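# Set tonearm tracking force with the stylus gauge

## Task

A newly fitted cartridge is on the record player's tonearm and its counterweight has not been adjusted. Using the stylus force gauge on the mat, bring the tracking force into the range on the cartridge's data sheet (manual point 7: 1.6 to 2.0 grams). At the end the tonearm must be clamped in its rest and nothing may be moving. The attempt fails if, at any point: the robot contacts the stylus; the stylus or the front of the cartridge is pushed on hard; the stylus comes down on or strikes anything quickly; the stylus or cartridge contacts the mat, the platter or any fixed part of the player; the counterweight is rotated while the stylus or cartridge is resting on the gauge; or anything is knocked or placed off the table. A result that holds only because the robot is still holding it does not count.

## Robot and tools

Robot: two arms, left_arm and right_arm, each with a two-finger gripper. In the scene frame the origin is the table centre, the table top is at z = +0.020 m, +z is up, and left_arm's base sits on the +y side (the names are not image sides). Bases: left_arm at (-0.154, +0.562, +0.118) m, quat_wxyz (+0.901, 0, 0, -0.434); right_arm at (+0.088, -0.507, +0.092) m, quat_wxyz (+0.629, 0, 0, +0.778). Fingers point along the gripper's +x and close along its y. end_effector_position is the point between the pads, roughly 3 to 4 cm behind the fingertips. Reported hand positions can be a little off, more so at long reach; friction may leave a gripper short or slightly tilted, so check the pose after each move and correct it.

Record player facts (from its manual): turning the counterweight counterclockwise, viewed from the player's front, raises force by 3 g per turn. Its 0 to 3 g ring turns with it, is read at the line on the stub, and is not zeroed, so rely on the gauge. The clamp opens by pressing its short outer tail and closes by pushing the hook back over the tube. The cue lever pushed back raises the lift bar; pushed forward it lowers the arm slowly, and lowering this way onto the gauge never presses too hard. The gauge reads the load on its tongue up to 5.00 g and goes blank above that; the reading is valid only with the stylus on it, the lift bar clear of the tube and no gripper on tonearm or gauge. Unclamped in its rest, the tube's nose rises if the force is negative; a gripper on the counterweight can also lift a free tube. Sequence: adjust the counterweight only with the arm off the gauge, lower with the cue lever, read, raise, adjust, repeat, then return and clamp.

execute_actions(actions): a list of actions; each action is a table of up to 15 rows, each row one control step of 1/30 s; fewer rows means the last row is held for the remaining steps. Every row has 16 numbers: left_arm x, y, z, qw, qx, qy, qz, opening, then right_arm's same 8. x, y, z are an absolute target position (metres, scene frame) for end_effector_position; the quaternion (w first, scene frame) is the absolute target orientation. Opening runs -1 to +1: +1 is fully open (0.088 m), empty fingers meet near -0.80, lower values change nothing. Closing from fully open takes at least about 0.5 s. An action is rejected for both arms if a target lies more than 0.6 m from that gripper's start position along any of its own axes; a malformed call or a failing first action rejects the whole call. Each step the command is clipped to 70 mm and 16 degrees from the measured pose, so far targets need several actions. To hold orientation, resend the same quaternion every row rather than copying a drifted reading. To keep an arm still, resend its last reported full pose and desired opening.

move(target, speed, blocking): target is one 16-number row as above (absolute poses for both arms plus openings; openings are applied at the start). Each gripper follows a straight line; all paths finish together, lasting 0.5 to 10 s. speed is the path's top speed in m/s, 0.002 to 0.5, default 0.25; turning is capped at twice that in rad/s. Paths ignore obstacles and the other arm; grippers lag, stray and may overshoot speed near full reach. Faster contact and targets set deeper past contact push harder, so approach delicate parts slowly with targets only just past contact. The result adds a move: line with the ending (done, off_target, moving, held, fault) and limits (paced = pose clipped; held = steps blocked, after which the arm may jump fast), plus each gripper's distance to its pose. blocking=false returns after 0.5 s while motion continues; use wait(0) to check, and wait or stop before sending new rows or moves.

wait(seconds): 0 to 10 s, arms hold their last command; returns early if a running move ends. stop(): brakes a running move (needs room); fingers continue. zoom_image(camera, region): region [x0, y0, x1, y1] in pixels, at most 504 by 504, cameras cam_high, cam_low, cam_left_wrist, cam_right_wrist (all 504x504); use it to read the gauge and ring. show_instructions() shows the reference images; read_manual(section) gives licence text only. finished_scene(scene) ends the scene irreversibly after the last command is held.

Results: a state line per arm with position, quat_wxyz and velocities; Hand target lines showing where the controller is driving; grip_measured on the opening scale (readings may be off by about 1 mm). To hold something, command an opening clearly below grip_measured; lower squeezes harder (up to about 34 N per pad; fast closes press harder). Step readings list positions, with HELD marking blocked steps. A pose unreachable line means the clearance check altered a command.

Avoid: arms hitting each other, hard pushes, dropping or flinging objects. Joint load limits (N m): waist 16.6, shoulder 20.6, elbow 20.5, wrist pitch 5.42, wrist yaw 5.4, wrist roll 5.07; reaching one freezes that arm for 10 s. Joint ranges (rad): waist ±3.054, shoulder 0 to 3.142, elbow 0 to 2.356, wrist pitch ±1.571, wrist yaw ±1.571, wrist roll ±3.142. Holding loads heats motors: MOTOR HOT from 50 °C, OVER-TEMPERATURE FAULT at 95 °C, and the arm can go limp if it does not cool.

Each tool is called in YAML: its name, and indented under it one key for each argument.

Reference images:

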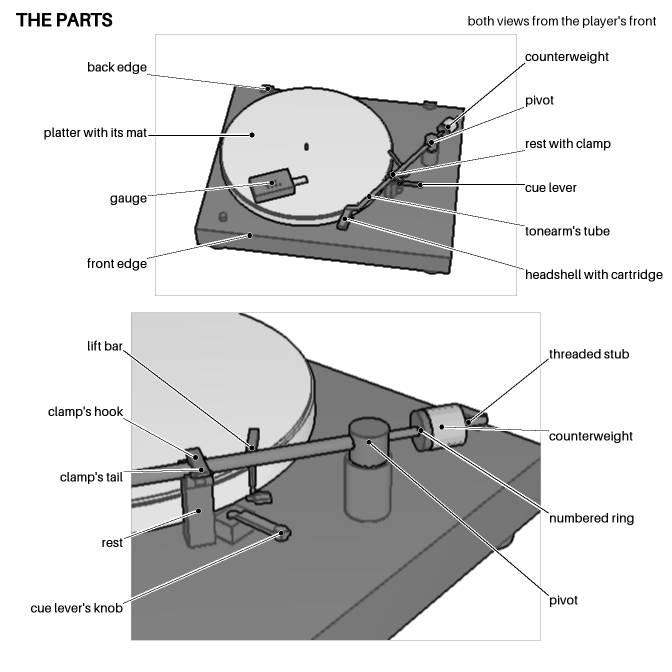

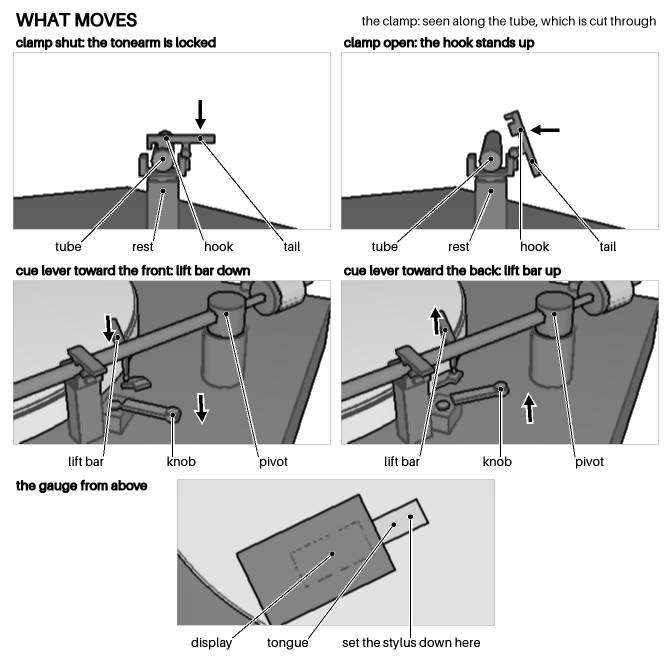

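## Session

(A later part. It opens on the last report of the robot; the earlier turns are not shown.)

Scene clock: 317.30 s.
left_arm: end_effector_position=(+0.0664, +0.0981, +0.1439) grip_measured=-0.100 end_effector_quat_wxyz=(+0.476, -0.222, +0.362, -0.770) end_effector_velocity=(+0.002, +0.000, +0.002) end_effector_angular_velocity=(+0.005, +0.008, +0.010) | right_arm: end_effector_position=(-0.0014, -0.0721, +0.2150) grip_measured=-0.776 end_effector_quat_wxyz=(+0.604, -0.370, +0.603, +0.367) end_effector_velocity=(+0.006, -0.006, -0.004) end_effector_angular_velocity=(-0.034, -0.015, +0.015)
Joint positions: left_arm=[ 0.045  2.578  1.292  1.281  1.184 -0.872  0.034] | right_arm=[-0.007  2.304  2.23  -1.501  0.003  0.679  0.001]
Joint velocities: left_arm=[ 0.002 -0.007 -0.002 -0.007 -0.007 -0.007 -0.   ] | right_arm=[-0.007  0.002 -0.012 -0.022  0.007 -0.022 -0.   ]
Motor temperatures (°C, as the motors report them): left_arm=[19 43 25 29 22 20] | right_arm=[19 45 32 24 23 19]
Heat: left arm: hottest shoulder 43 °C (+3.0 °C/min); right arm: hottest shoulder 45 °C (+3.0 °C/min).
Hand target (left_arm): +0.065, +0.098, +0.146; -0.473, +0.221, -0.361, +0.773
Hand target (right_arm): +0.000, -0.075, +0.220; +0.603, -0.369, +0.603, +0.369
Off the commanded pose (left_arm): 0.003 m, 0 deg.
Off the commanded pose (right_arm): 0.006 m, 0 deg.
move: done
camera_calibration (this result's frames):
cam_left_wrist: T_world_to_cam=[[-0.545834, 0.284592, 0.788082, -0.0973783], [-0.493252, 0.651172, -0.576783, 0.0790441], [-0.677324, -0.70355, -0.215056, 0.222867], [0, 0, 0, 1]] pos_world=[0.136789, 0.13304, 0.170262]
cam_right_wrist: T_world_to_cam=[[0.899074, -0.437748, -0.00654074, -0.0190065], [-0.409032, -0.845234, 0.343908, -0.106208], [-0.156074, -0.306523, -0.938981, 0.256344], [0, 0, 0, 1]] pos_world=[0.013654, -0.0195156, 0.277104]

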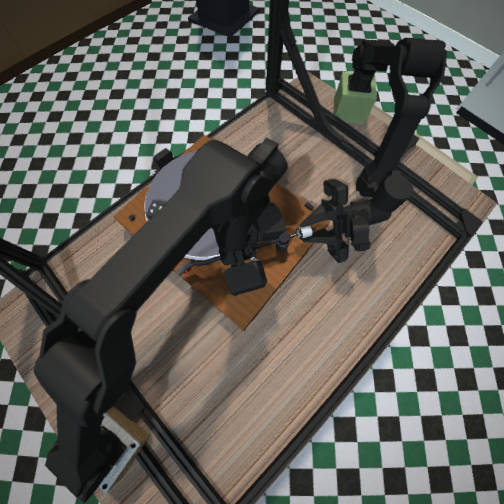

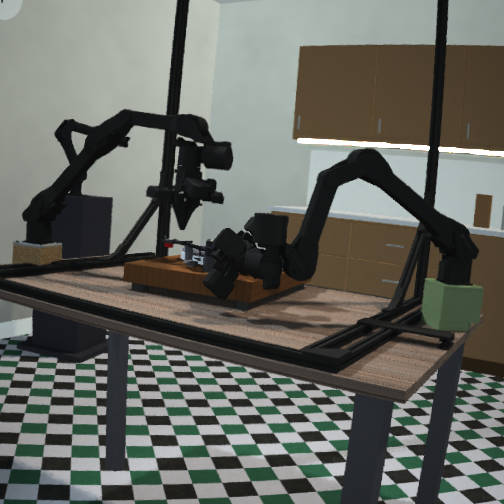

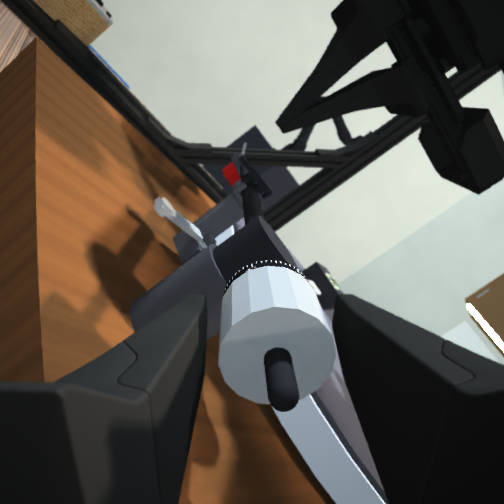

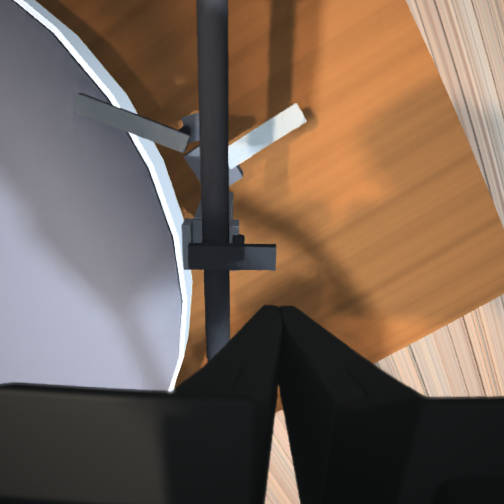

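Clamped. Three more strokes.

move:
  target: [0.065,0.097,0.146,0.52,0.0455,-0.0743,-0.85,-0.4,0.03,-0.2,0.25,0.603,-0.369,0.603,0.369,-1]

move:
  target: [0.065,0.097,0.146,0.473,-0.221,0.361,-0.773,-0.05,0.03,-0.2,0.25,0.603,-0.369,0.603,0.369,-1]
  speed: 0.3

move:
  target: [0.065,0.097,0.146,0.52,0.0455,-0.0743,-0.85,-0.4,0.03,-0.2,0.25,0.603,-0.369,0.603,0.369,-1]

move:
  target: [0.065,0.097,0.146,0.473,-0.221,0.361,-0.773,-0.05,0.03,-0.2,0.25,0.603,-0.369,0.603,0.369,-1]
  speed: 0.3

move:
  target: [0.065,0.097,0.146,0.52,0.0455,-0.0743,-0.85,-0.4,0.03,-0.2,0.25,0.603,-0.369,0.603,0.369,-1]

move:
  target: [0.065,0.097,0.146,0.52,0.0455,-0.0743,-0.85,0.3,0.03,-0.2,0.25,0.603,-0.369,0.603,0.369,-1]

zoom_image:
  camera: "cam_left_wrist"
  region: [200, 150, 340, 310]

Scene clock: 331.87 s.
left_arm: end_effector_position=(+0.0652, +0.0973, +0.1440) grip_measured=-0.254 end_effector_quat_wxyz=(+0.523, +0.044, -0.070, -0.848) end_effector_velocity=(-0.000, -0.001, -0.002) end_effector_angular_velocity=(+0.013, +0.008, +0.005) | right_arm: end_effector_position=(+0.0290, -0.1966, +0.2490) grip_measured=-0.776 end_effector_quat_wxyz=(+0.604, -0.370, +0.603, +0.368) end_effector_velocity=(+0.000, -0.004, -0.002) end_effector_angular_velocity=(-0.018, +0.004, +0.020)
Joint positions: left_arm=[0.042 2.579 1.292 1.284 1.181 0.168 0.027] | right_arm=[-0.021  1.741  1.548 -1.379  0.003  0.664  0.001]
Joint velocities: left_arm=[-0.002 -0.002 -0.002 -0.022 -0.007  0.007 -0.   ] | right_arm=[-0.002 -0.002 -0.012 -0.007 -0.007 -0.022  0.   ]
Motor temperatures (°C, as the motors report them): left_arm=[19 43 25 29 22 20] | right_arm=[19 49 31 24 23 19]
Heat: left arm: hottest shoulder 43 °C (+3.0 °C/min); right arm: hottest shoulder 49 °C (+6.0 °C/min).
Hand target (left_arm): +0.065, +0.097, +0.146; -0.520, -0.045, +0.074, +0.850
Hand target (right_arm): +0.030, -0.200, +0.251; +0.603, -0.369, +0.603, +0.369
Off the commanded pose (left_arm): 0.002 m, 1 deg.
Off the commanded pose (right_arm): 0.004 m, 0 deg.
move: done
camera_calibration (this result's frames):
cam_left_wrist: T_world_to_cam=[[-0.880251, 0.455232, -0.133874, 0.0400945], [0.276965, 0.263833, -0.92395, 0.116492], [-0.385291, -0.850386, -0.358322, 0.237454], [0, 0, 0, 1]] pos_world=[0.094518, 0.152941, 0.198086]
cam_right_wrist: T_world_to_cam=[[0.899404, -0.437047, -0.0079367, -0.100177], [-0.40822, -0.846296, 0.342256, -0.210538], [-0.156299, -0.304586, -0.939573, 0.255295], [0, 0, 0, 1]] pos_world=[0.0440565, -0.1442, 0.311131]

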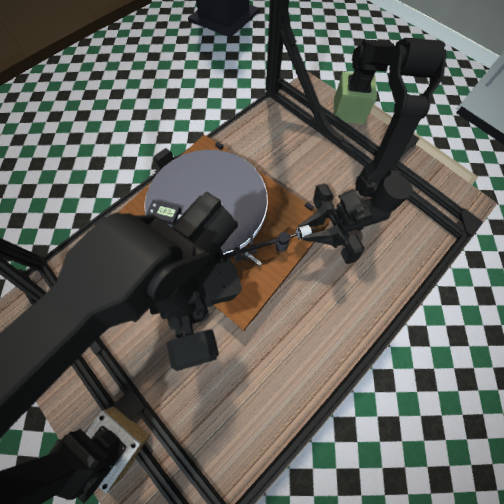

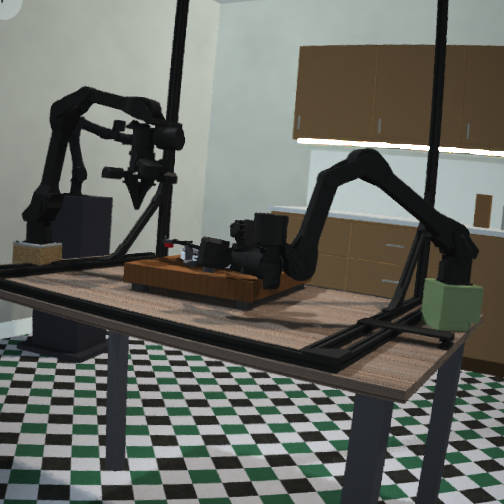

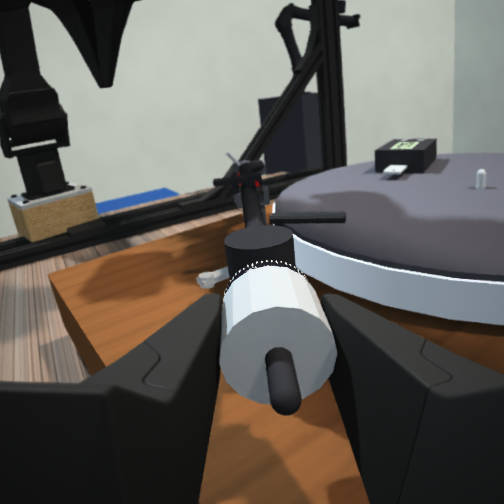

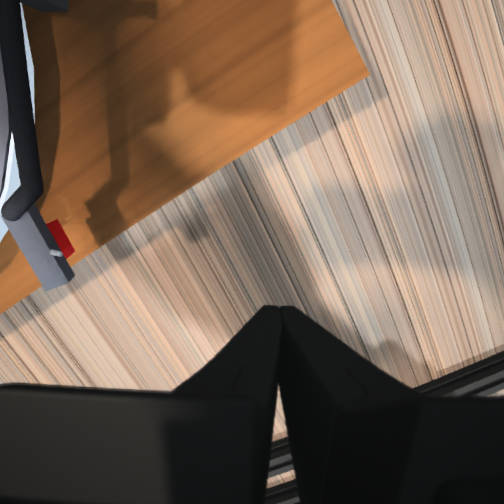

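Scene clock: 334.07 s.
left_arm: end_effector_position=(+0.0652, +0.0974, +0.1430) grip_measured=-0.050 end_effector_quat_wxyz=(+0.475, -0.221, +0.363, -0.770) end_effector_velocity=(-0.000, -0.001, +0.006) end_effector_angular_velocity=(-0.017, -0.011, +0.005) | right_arm: end_effector_position=(+0.0291, -0.1973, +0.2485) grip_measured=-0.776 end_effector_quat_wxyz=(+0.604, -0.370, +0.603, +0.367) end_effector_velocity=(+0.000, +0.001, +0.000) end_effector_angular_velocity=(+0.009, -0.006, +0.010)
Joint positions: left_arm=[ 0.042  2.579  1.292  1.276  1.182 -0.869  0.037] | right_arm=[-0.021  1.74   1.544 -1.379  0.003  0.664  0.001]
Joint velocities: left_arm=[-0.002 -0.007 -0.002  0.022 -0.007 -0.007  0.   ] | right_arm=[ 0.002 -0.002 -0.002  0.007  0.007 -0.007 -0.   ]
Motor temperatures (°C, as the motors report them): left_arm=[19 43 25 29 22 20] | right_arm=[19 49 31 24 23 19]
Heat: left arm: hottest shoulder 43 °C (+3.0 °C/min); right arm: hottest shoulder 49 °C (+6.1 °C/min).
Hand target (left_arm): +0.065, +0.097, +0.146; -0.473, +0.221, -0.361, +0.773
Hand target (right_arm): +0.030, -0.200, +0.250; +0.603, -0.369, +0.603, +0.369
Off the commanded pose (left_arm): 0.003 m, 1 deg.
Off the commanded pose (right_arm): 0.003 m, 0 deg.
move: done
camera_calibration (this result's frames):
cam_left_wrist: T_world_to_cam=[[-0.54508, 0.282819, 0.789241, -0.0971518], [-0.493137, 0.653156, -0.574633, 0.0779119], [-0.678015, -0.702425, -0.216554, 0.221502], [0, 0, 0, 1]] pos_world=[0.135647, 0.132176, 0.169414]
cam_right_wrist: T_world_to_cam=[[0.899573, -0.436717, -0.00679379, -0.10082], [-0.408021, -0.845809, 0.343694, -0.21118], [-0.155844, -0.306406, -0.939057, 0.254206], [0, 0, 0, 1]] pos_world=[0.0441452, -0.144758, 0.31061]

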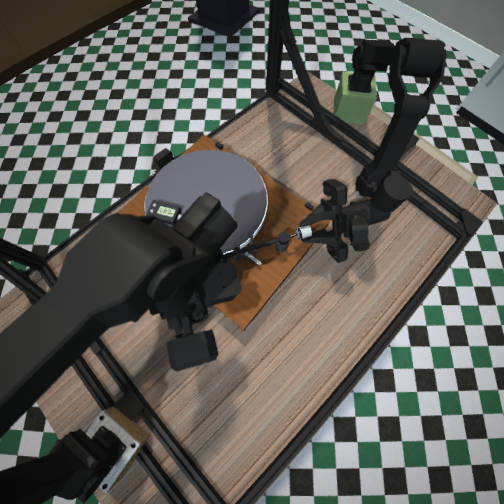

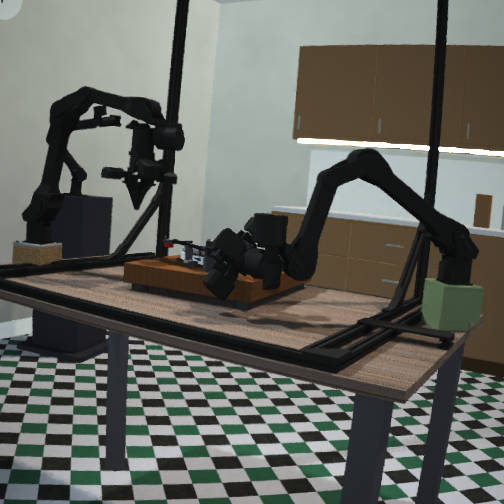

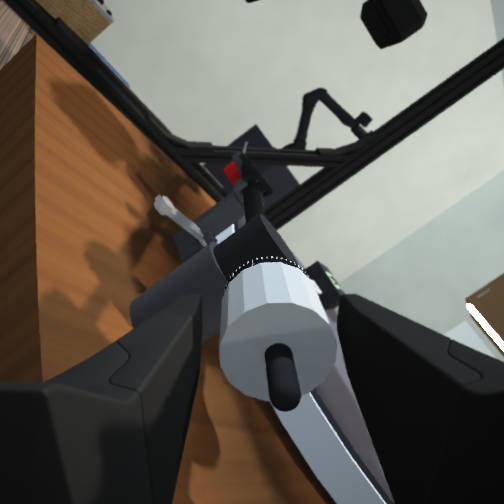

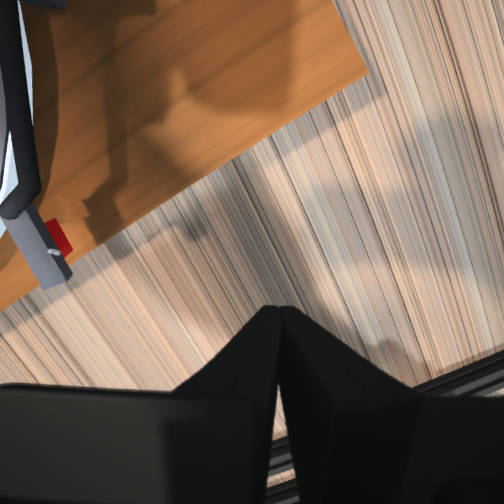

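Scene clock: 336.67 s.
left_arm: end_effector_position=(+0.0647, +0.0963, +0.1432) grip_measured=-0.258 end_effector_quat_wxyz=(+0.524, +0.044, -0.068, -0.848) end_effector_velocity=(-0.000, -0.001, -0.000) end_effector_angular_velocity=(-0.004, -0.015, +0.005) | right_arm: end_effector_position=(+0.0291, -0.1974, +0.2486) grip_measured=-0.776 end_effector_quat_wxyz=(+0.604, -0.370, +0.603, +0.367) end_effector_velocity=(-0.000, -0.001, +0.001) end_effector_angular_velocity=(-0.004, +0.007, +0.020)
Joint positions: left_arm=[0.039 2.58  1.292 1.282 1.175 0.168 0.026] | right_arm=[-0.021  1.74   1.544 -1.379  0.003  0.664  0.001]
Joint velocities: left_arm=[-0.002 -0.002 -0.002 -0.007 -0.007  0.022  0.   ] | right_arm=[-0.002 -0.002  0.002 -0.007 -0.007 -0.022 -0.   ]
Motor temperatures (°C, as the motors report them): left_arm=[19 43 25 29 22 20] | right_arm=[19 48 31 24 23 19]
Heat: left arm: hottest shoulder 43 °C (+3.0 °C/min); right arm: hottest shoulder 48 °C (+5.0 °C/min).
Hand target (left_arm): +0.065, +0.097, +0.146; -0.520, -0.045, +0.074, +0.850
Hand target (right_arm): +0.030, -0.200, +0.250; +0.603, -0.369, +0.603, +0.369
Off the commanded pose (left_arm): 0.003 m, 1 deg.
Off the commanded pose (right_arm): 0.003 m, 0 deg.
move: done
camera_calibration (this result's frames):
cam_left_wrist: T_world_to_cam=[[-0.882243, 0.452179, -0.13108, 0.0400066], [0.27413, 0.267036, -0.923875, 0.116063], [-0.382753, -0.851015, -0.359546, 0.236128], [0, 0, 0, 1]] pos_world=[0.0938579, 0.151865, 0.19737]
cam_right_wrist: T_world_to_cam=[[0.899573, -0.436717, -0.00679379, -0.100879], [-0.408021, -0.845809, 0.343694, -0.211261], [-0.155844, -0.306406, -0.939057, 0.254195], [0, 0, 0, 1]] pos_world=[0.044164, -0.144855, 0.310627]

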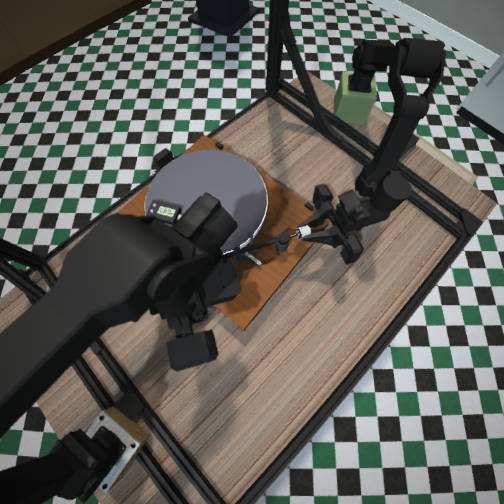

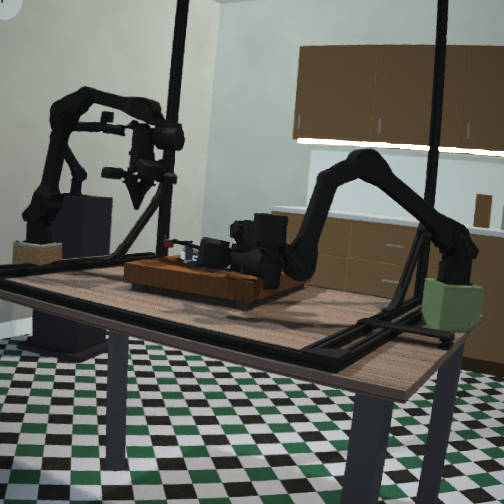

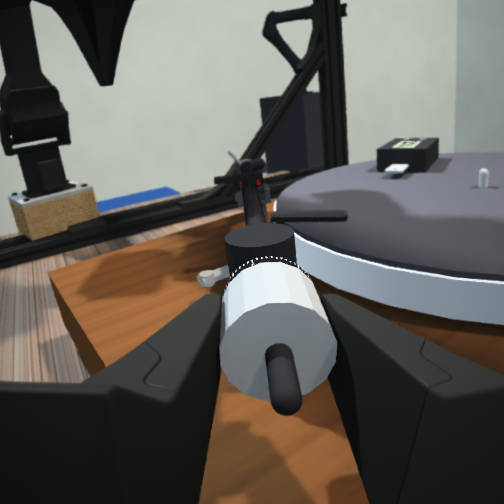

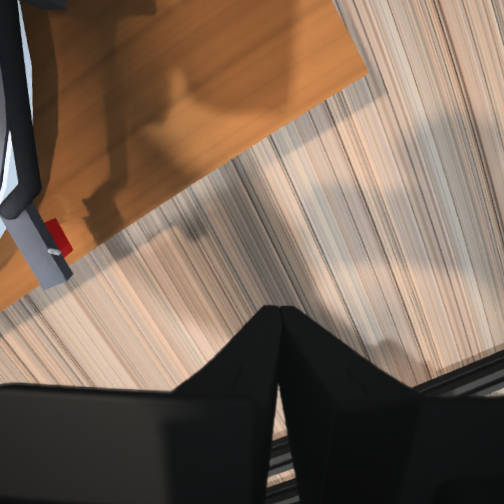

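Scene clock: 338.87 s.
left_arm: end_effector_position=(+0.0639, +0.0969, +0.1425) grip_measured=-0.050 end_effector_quat_wxyz=(+0.474, -0.221, +0.364, -0.770) end_effector_velocity=(-0.002, +0.000, +0.003) end_effector_angular_velocity=(-0.000, +0.018, -0.010) | right_arm: end_effector_position=(+0.0293, -0.1975, +0.2485) grip_measured=-0.776 end_effector_quat_wxyz=(+0.604, -0.371, +0.603, +0.367) end_effector_velocity=(+0.000, -0.002, +0.000) end_effector_angular_velocity=(-0.009, +0.006, +0.005)
Joint positions: left_arm=[ 0.039  2.58   1.292  1.276  1.182 -0.869  0.037] | right_arm=[-0.021  1.74   1.544 -1.379  0.003  0.664  0.001]
Joint velocities: left_arm=[-0.002 -0.002 -0.002  0.022  0.007 -0.037  0.   ] | right_arm=[-0.002 -0.002 -0.002 -0.007 -0.007 -0.007  0.   ]
Motor temperatures (°C, as the motors report them): left_arm=[19 43 25 29 22 20] | right_arm=[19 48 31 24 23 19]
Heat: left arm: hottest shoulder 43 °C (+3.0 °C/min); right arm: hottest shoulder 48 °C (+4.0 °C/min).
Hand target (left_arm): +0.065, +0.097, +0.146; -0.473, +0.221, -0.361, +0.773
Hand target (right_arm): +0.030, -0.200, +0.250; +0.603, -0.369, +0.603, +0.369
Off the commanded pose (left_arm): 0.004 m, 0 deg.
Off the commanded pose (right_arm): 0.003 m, 0 deg.
move: done
camera_calibration (this result's frames):
cam_left_wrist: T_world_to_cam=[[-0.543929, 0.283818, 0.789676, -0.0975563], [-0.491678, 0.654802, -0.57401, 0.0769814], [-0.679996, -0.700487, -0.216619, 0.2201], [0, 0, 0, 1]] pos_world=[0.134453, 0.131458, 0.168904]
cam_right_wrist: T_world_to_cam=[[0.899407, -0.437063, -0.00656522, -0.101144], [-0.408368, -0.845525, 0.343982, -0.211225], [-0.155893, -0.306699, -0.938953, 0.254027], [0, 0, 0, 1]] pos_world=[0.0443127, -0.144893, 0.310513]

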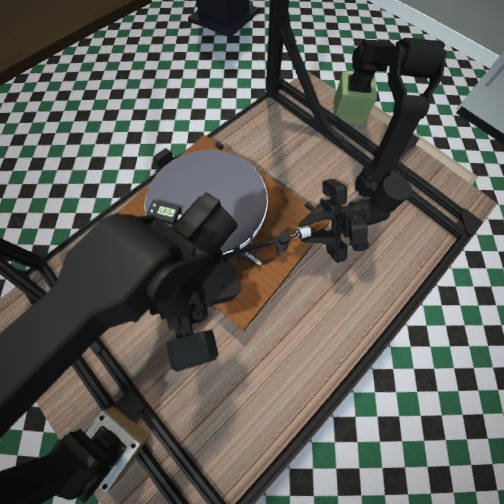

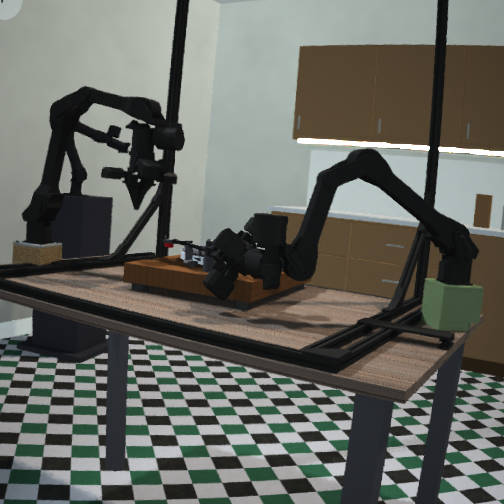

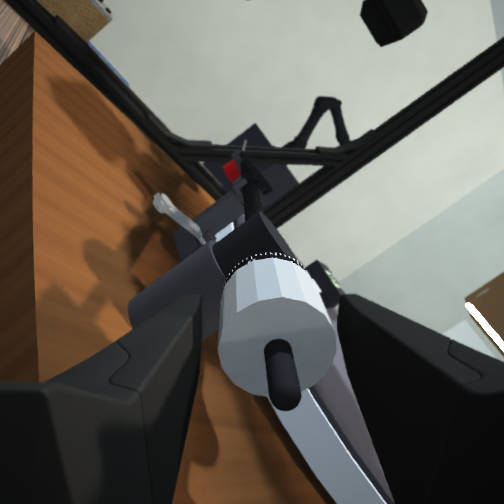

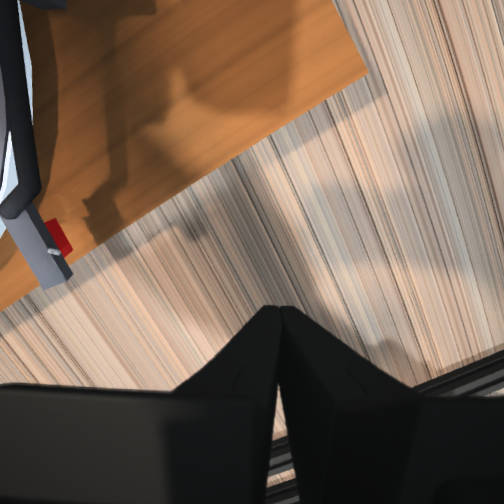

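Scene clock: 341.43 s.
left_arm: end_effector_position=(+0.0643, +0.0955, +0.1422) grip_measured=-0.251 end_effector_quat_wxyz=(+0.526, +0.043, -0.065, -0.847) end_effector_velocity=(-0.001, -0.003, -0.002) end_effector_angular_velocity=(+0.014, +0.008, +0.015) | right_arm: end_effector_position=(+0.0293, -0.1975, +0.2486) grip_measured=-0.776 end_effector_quat_wxyz=(+0.604, -0.370, +0.603, +0.367) end_effector_velocity=(-0.000, -0.001, +0.001) end_effector_angular_velocity=(-0.004, +0.007, +0.020)
Joint positions: left_arm=[0.037 2.581 1.292 1.279 1.17  0.165 0.027] | right_arm=[-0.021  1.739  1.544 -1.379  0.003  0.664  0.001]
Joint velocities: left_arm=[-0.007 -0.002 -0.002 -0.022 -0.022  0.007  0.   ] | right_arm=[-0.002 -0.002  0.002 -0.007 -0.007 -0.022 -0.   ]
Motor temperatures (°C, as the motors report them): left_arm=[19 43 25 30 22 20] | right_arm=[19 47 31 24 23 19]
Heat: left arm: hottest shoulder 43 °C (+2.0 °C/min); right arm: hottest shoulder 47 °C (+3.0 °C/min).
Hand target (left_arm): +0.065, +0.097, +0.146; -0.520, -0.045, +0.074, +0.850
Hand target (right_arm): +0.030, -0.200, +0.250; +0.603, -0.369, +0.603, +0.369
Off the commanded pose (left_arm): 0.004 m, 1 deg.
Off the commanded pose (right_arm): 0.003 m, 0 deg.
move: done
camera_calibration (this result's frames):
cam_left_wrist: T_world_to_cam=[[-0.884116, 0.450358, -0.124565, 0.0392349], [0.268611, 0.271714, -0.924132, 0.11544], [-0.382344, -0.850499, -0.361198, 0.235093], [0, 0, 0, 1]] pos_world=[0.0935663, 0.15091, 0.196484]
cam_right_wrist: T_world_to_cam=[[0.899407, -0.43706, -0.00679379, -0.101098], [-0.408343, -0.845654, 0.343694, -0.211234], [-0.15596, -0.306347, -0.939057, 0.254224], [0, 0, 0, 1]] pos_world=[0.044321, -0.144936, 0.310644]

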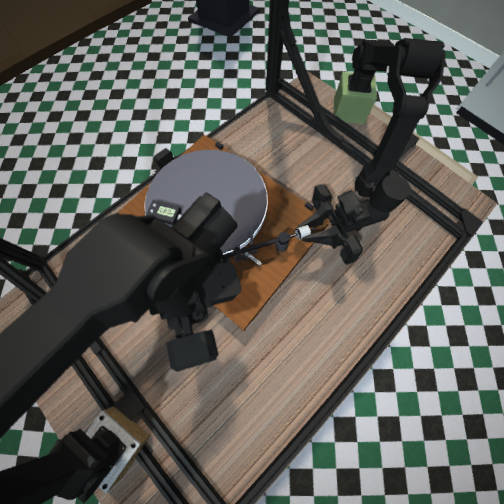

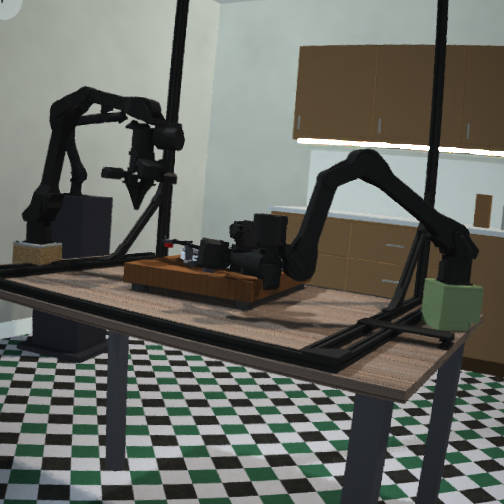

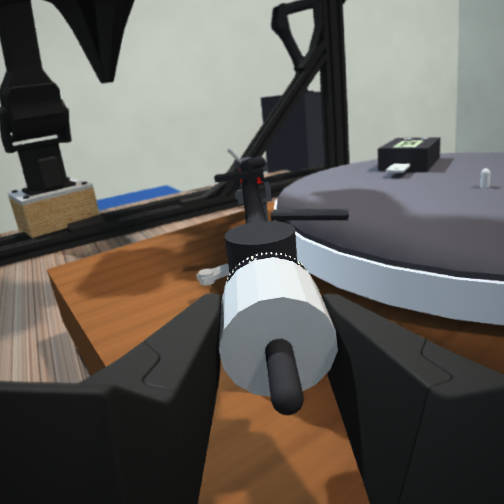

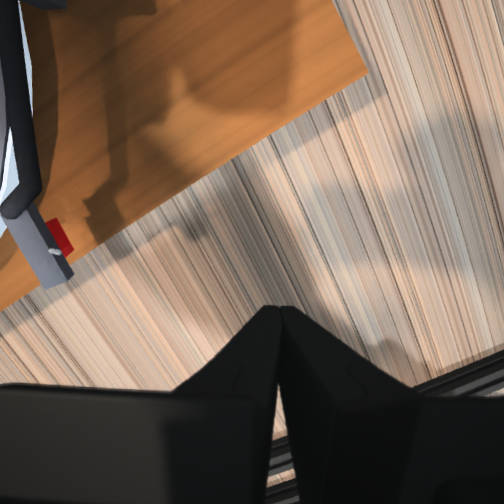

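Scene clock: 342.13 s.
left_arm: end_effector_position=(+0.0639, +0.0969, +0.1422) grip_measured=+0.299 end_effector_quat_wxyz=(+0.522, +0.044, -0.068, -0.849) end_effector_velocity=(-0.002, +0.000, +0.001) end_effector_angular_velocity=(-0.002, +0.002, -0.010) | right_arm: end_effector_position=(+0.0293, -0.1975, +0.2486) grip_measured=-0.776 end_effector_quat_wxyz=(+0.604, -0.370, +0.603, +0.367) end_effector_velocity=(-0.001, -0.007, -0.001) end_effector_angular_velocity=(-0.031, +0.017, +0.005)
Joint positions: left_arm=[0.039 2.581 1.292 1.279 1.181 0.172 0.054] | right_arm=[-0.021  1.739  1.544 -1.379  0.003  0.664  0.001]
Joint velocities: left_arm=[-0.002 -0.002 -0.002  0.007  0.007 -0.007  0.001] | right_arm=[-0.002 -0.002 -0.007 -0.022 -0.022 -0.007 -0.   ]
Motor temperatures (°C, as the motors report them): left_arm=[19 43 25 30 22 20] | right_arm=[19 47 31 24 23 19]
Heat: left arm: hottest shoulder 43 °C (+2.0 °C/min); right arm: hottest shoulder 47 °C (+3.0 °C/min).
Hand target (left_arm): +0.065, +0.097, +0.146; -0.520, -0.045, +0.074, +0.850
Hand target (right_arm): +0.030, -0.200, +0.250; +0.603, -0.369, +0.603, +0.369
Off the commanded pose (left_arm): 0.004 m, 1 deg.
Off the commanded pose (right_arm): 0.003 m, 0 deg.
move: done
camera_calibration (this result's frames):
cam_left_wrist: T_world_to_cam=[[-0.879204, 0.458088, -0.130978, 0.038152], [0.276437, 0.266563, -0.923324, 0.115014], [-0.388049, -0.847998, -0.360996, 0.236215], [0, 0, 0, 1]] pos_world=[0.0934125, 0.152175, 0.196465]
cam_right_wrist: T_world_to_cam=[[0.899407, -0.43706, -0.00679379, -0.101098], [-0.408343, -0.845654, 0.343694, -0.211234], [-0.15596, -0.306347, -0.939057, 0.254224], [0, 0, 0, 1]] pos_world=[0.044321, -0.144936, 0.310644]

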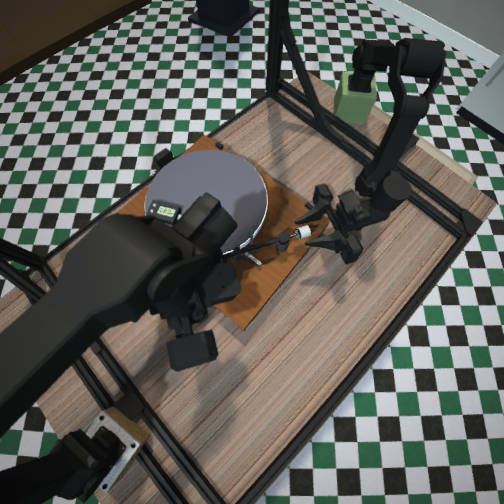

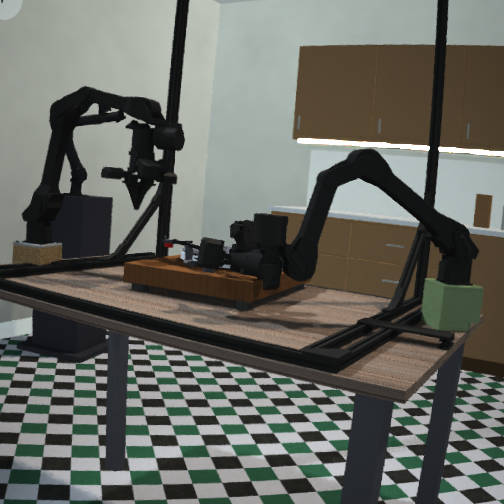

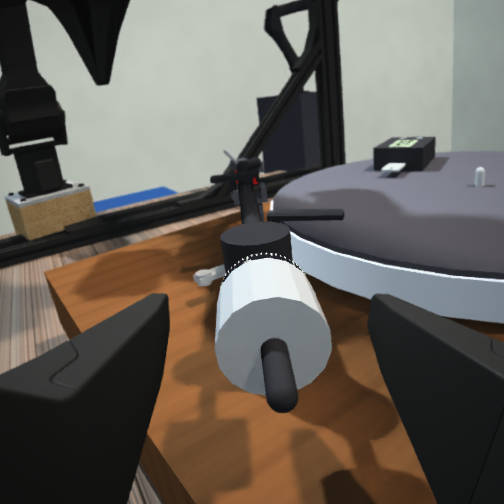

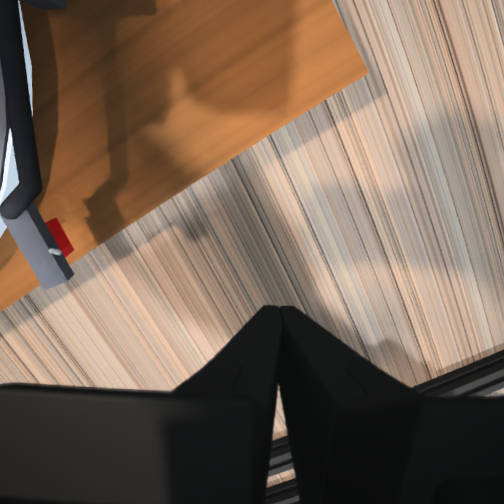

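Region (200, 150, 340, 310) of cam_left_wrist's 504x504 image, scaled by 3.150, with more detail than that image has; it fills the left 441 columns of this view, and the rest is white.

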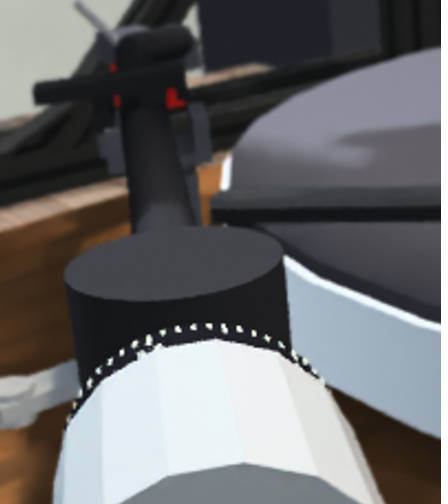

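move:
  target: [0.065,0.096,0.146,0.52,0.0455,-0.0743,-0.85,-0.4,0.03,-0.2,0.25,0.603,-0.369,0.603,0.369,-1]

move:
  target: [0.065,0.096,0.146,0.522,-0.005,0.008,-0.853,-0.4,0.03,-0.2,0.25,0.603,-0.369,0.603,0.369,-1]
  speed: 0.1

move:
  target: [0.085,0.135,0.15,0.522,-0.005,0.008,-0.853,0.5,0.03,-0.2,0.25,0.603,-0.369,0.603,0.369,-1]
  speed: 0.04

finished_scene:
  scene: 1

Scene clock: 351.73 s.
left_arm: end_effector_position=(+0.0647, +0.0966, +0.1421) grip_measured=-0.251 end_effector_quat_wxyz=(+0.524, +0.044, -0.068, -0.848) end_effector_velocity=(-0.003, -0.002, -0.000) end_effector_angular_velocity=(+0.015, +0.024, +0.000) | right_arm: end_effector_position=(+0.0292, -0.1976, +0.2486) grip_measured=-0.776 end_effector_quat_wxyz=(+0.604, -0.370, +0.603, +0.367) end_effector_velocity=(-0.001, +0.001, +0.000) end_effector_angular_velocity=(+0.006, +0.009, +0.005)
Joint positions: left_arm=[0.04  2.581 1.292 1.278 1.177 0.172 0.027] | right_arm=[-0.021  1.739  1.543 -1.379  0.003  0.664  0.001]
Joint velocities: left_arm=[-0.007 -0.002 -0.002 -0.007 -0.007 -0.022 -0.   ] | right_arm=[-0.002 -0.002 -0.002  0.007 -0.007 -0.007 -0.   ]
Motor temperatures (°C, as the motors report them): left_arm=[19 44 25 30 22 20] | right_arm=[19 46 31 24 23 19]
Heat: left arm: hottest shoulder 44 °C (+3.0 °C/min); right arm: hottest shoulder 46 °C (+2.0 °C/min).
Hand target (left_arm): +0.065, +0.096, +0.146; -0.520, -0.045, +0.074, +0.850
Hand target (right_arm): +0.030, -0.200, +0.250; +0.603, -0.369, +0.603, +0.369
Off the commanded pose (left_arm): 0.004 m, 1 deg.
Off the commanded pose (right_arm): 0.003 m, 0 deg.
move: done
camera_calibration (this result's frames):
cam_left_wrist: T_world_to_cam=[[-0.88148, 0.453781, -0.130673, 0.0394581], [0.275, 0.268335, -0.923239, 0.11467], [-0.383884, -0.849753, -0.361322, 0.236241], [0, 0, 0, 1]] pos_world=[0.0939363, 0.152071, 0.196383]
cam_right_wrist: T_world_to_cam=[[0.899403, -0.437062, -0.00709919, -0.101036], [-0.408216, -0.845628, 0.343908, -0.211398], [-0.156313, -0.306414, -0.938976, 0.254178], [0, 0, 0, 1]] pos_world=[0.0443068, -0.14504, 0.310651]

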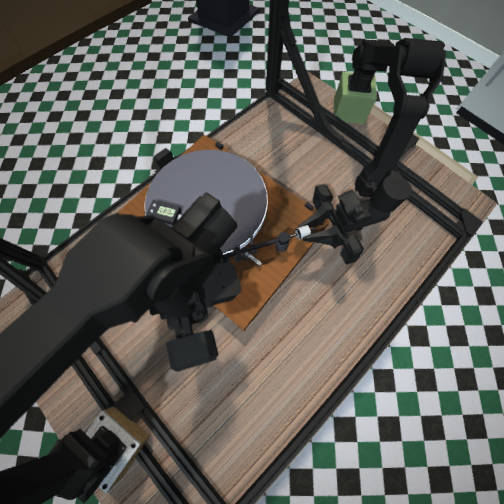

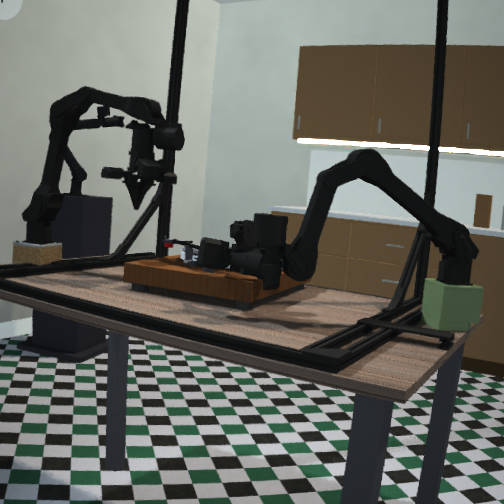

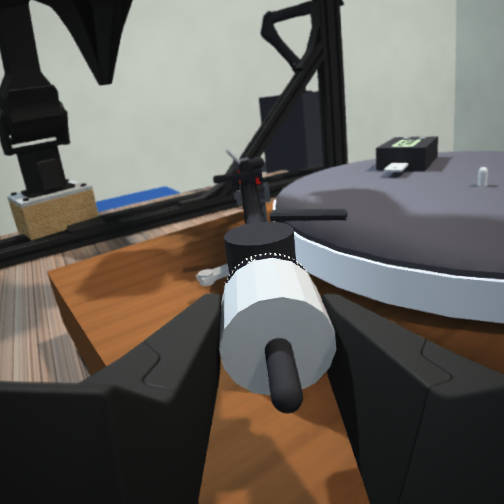

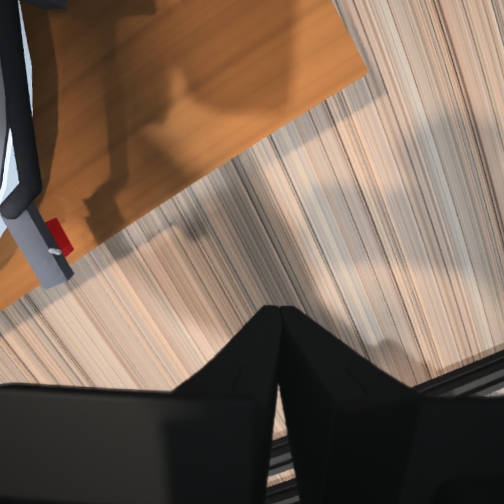

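Scene clock: 353.00 s.
left_arm: end_effector_position=(+0.0647, +0.0968, +0.1420) grip_measured=-0.251 end_effector_quat_wxyz=(+0.525, -0.004, +0.011, -0.851) end_effector_velocity=(-0.000, -0.001, -0.002) end_effector_angular_velocity=(+0.027, +0.034, +0.005) | right_arm: end_effector_position=(+0.0292, -0.1976, +0.2487) grip_measured=-0.776 end_effector_quat_wxyz=(+0.604, -0.370, +0.603, +0.367) end_effector_velocity=(-0.000, -0.001, +0.001) end_effector_angular_velocity=(-0.004, +0.007, +0.020)
Joint positions: left_arm=[ 0.04   2.581  1.292  1.278  1.178 -0.013  0.027] | right_arm=[-0.021  1.739  1.543 -1.379  0.003  0.664  0.001]
Joint velocities: left_arm=[-0.002 -0.002 -0.002 -0.022 -0.007 -0.022 -0.   ] | right_arm=[-0.002 -0.002  0.002 -0.007 -0.007 -0.022 -0.   ]
Motor temperatures (°C, as the motors report them): left_arm=[19 44 25 30 22 20] | right_arm=[19 46 31 24 23 19]
Heat: left arm: hottest shoulder 44 °C (+3.0 °C/min); right arm: hottest shoulder 46 °C (+2.0 °C/min).
Hand target (left_arm): +0.065, +0.096, +0.146; -0.522, +0.005, -0.008, +0.853
Hand target (right_arm): +0.030, -0.200, +0.250; +0.603, -0.369, +0.603, +0.369
Off the commanded pose (left_arm): 0.004 m, 1 deg.
Off the commanded pose (right_arm): 0.003 m, 0 deg.
move: done
camera_calibration (this result's frames):
cam_left_wrist: T_world_to_cam=[[-0.887837, 0.456899, 0.0546682, 0.0131821], [0.120652, 0.345786, -0.930524, 0.118106], [-0.444059, -0.819558, -0.362127, 0.237456], [0, 0, 0, 1]] pos_world=[0.102898, 0.147747, 0.195169]
cam_right_wrist: T_world_to_cam=[[0.899403, -0.43706, -0.00732776, -0.10099], [-0.408191, -0.845757, 0.343621, -0.211407], [-0.15638, -0.306063, -0.93908, 0.254375], [0, 0, 0, 1]] pos_world=[0.0443151, -0.145083, 0.310783]

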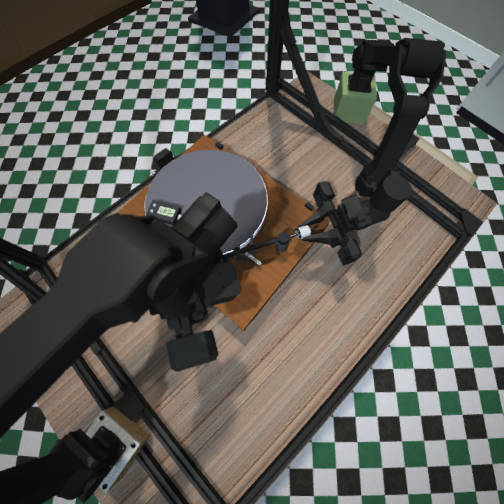

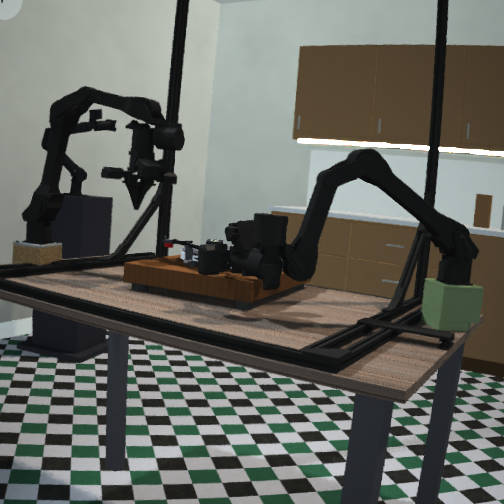

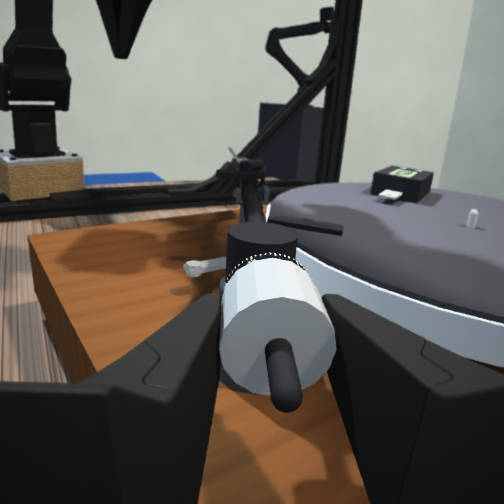

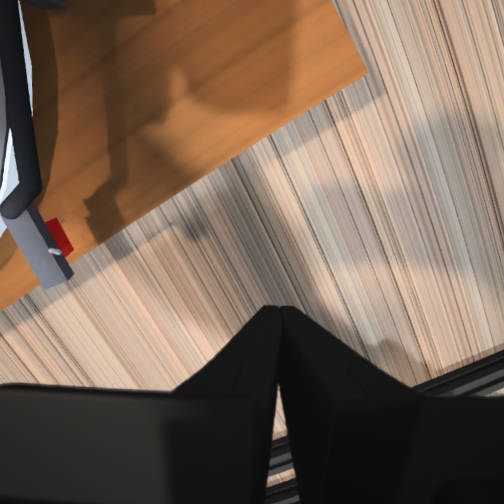

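Scene clock: 354.43 s.
left_arm: end_effector_position=(+0.0854, +0.1335, +0.1426) grip_measured=+0.500 end_effector_quat_wxyz=(+0.524, -0.007, +0.014, -0.852) end_effector_velocity=(-0.000, +0.001, -0.000) end_effector_angular_velocity=(+0.015, +0.025, -0.005) | right_arm: end_effector_position=(+0.0293, -0.1977, +0.2486) grip_measured=-0.776 end_effector_quat_wxyz=(+0.604, -0.370, +0.603, +0.367) end_effector_velocity=(+0.001, -0.010, -0.001) end_effector_angular_velocity=(-0.042, -0.001, +0.005)
Joint positions: left_arm=[ 0.134  2.558  1.23   1.316  1.275 -0.019  0.063] | right_arm=[-0.021  1.739  1.543 -1.379  0.003  0.664  0.001]
Joint velocities: left_arm=[ 0.002 -0.002 -0.002 -0.007  0.007 -0.022 -0.   ] | right_arm=[-0.002 -0.002 -0.007 -0.037 -0.007 -0.007 -0.   ]
Motor temperatures (°C, as the motors report them): left_arm=[19 44 25 30 22 20] | right_arm=[19 46 31 24 23 19]
Heat: left arm: hottest shoulder 44 °C (+3.0 °C/min); right arm: hottest shoulder 46 °C (+2.0 °C/min).
Hand target (left_arm): +0.085, +0.135, +0.150; -0.522, +0.005, -0.008, +0.853
Hand target (right_arm): +0.030, -0.200, +0.250; +0.603, -0.369, +0.603, +0.369
Off the commanded pose (left_arm): 0.008 m, 1 deg.
Off the commanded pose (right_arm): 0.003 m, 0 deg.
move: done
camera_calibration (this result's frames):
cam_left_wrist: T_world_to_cam=[[-0.886093, 0.45946, 0.0611196, 0.0133341], [0.115915, 0.347334, -0.93055, 0.103642], [-0.44878, -0.817469, -0.361029, 0.276898], [0, 0, 0, 1]] pos_world=[0.124068, 0.18423, 0.195597]
cam_right_wrist: T_world_to_cam=[[0.89957, -0.436719, -0.00709979, -0.101032], [-0.407893, -0.845783, 0.34391, -0.21152], [-0.156197, -0.306475, -0.938976, 0.254151], [0, 0, 0, 1]] pos_world=[0.0443056, -0.145131, 0.310668]

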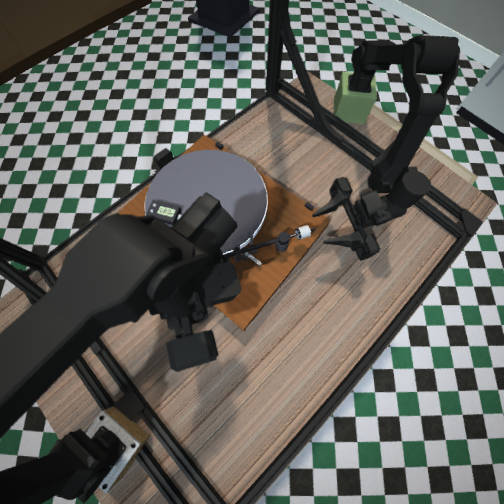

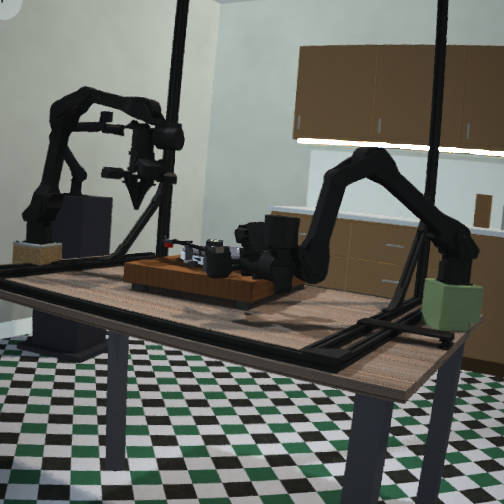

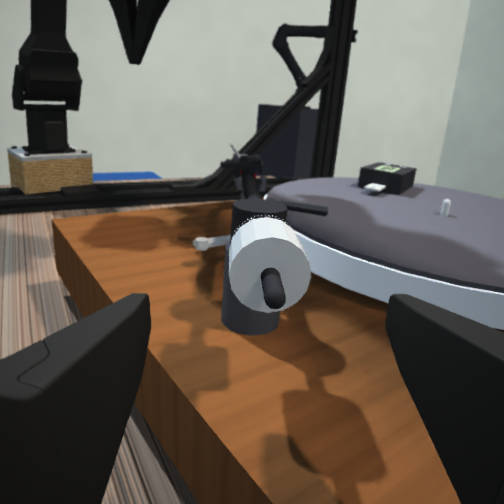

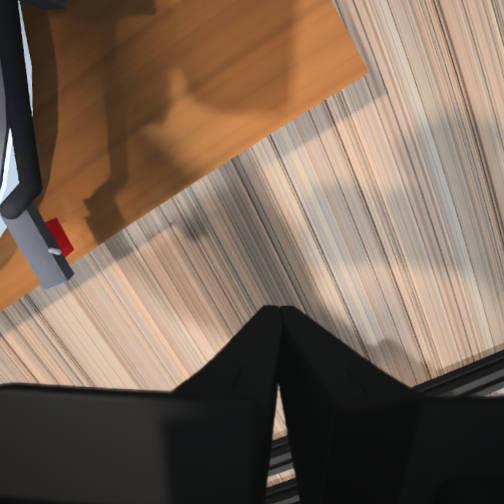

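The scene is finished: the task was done.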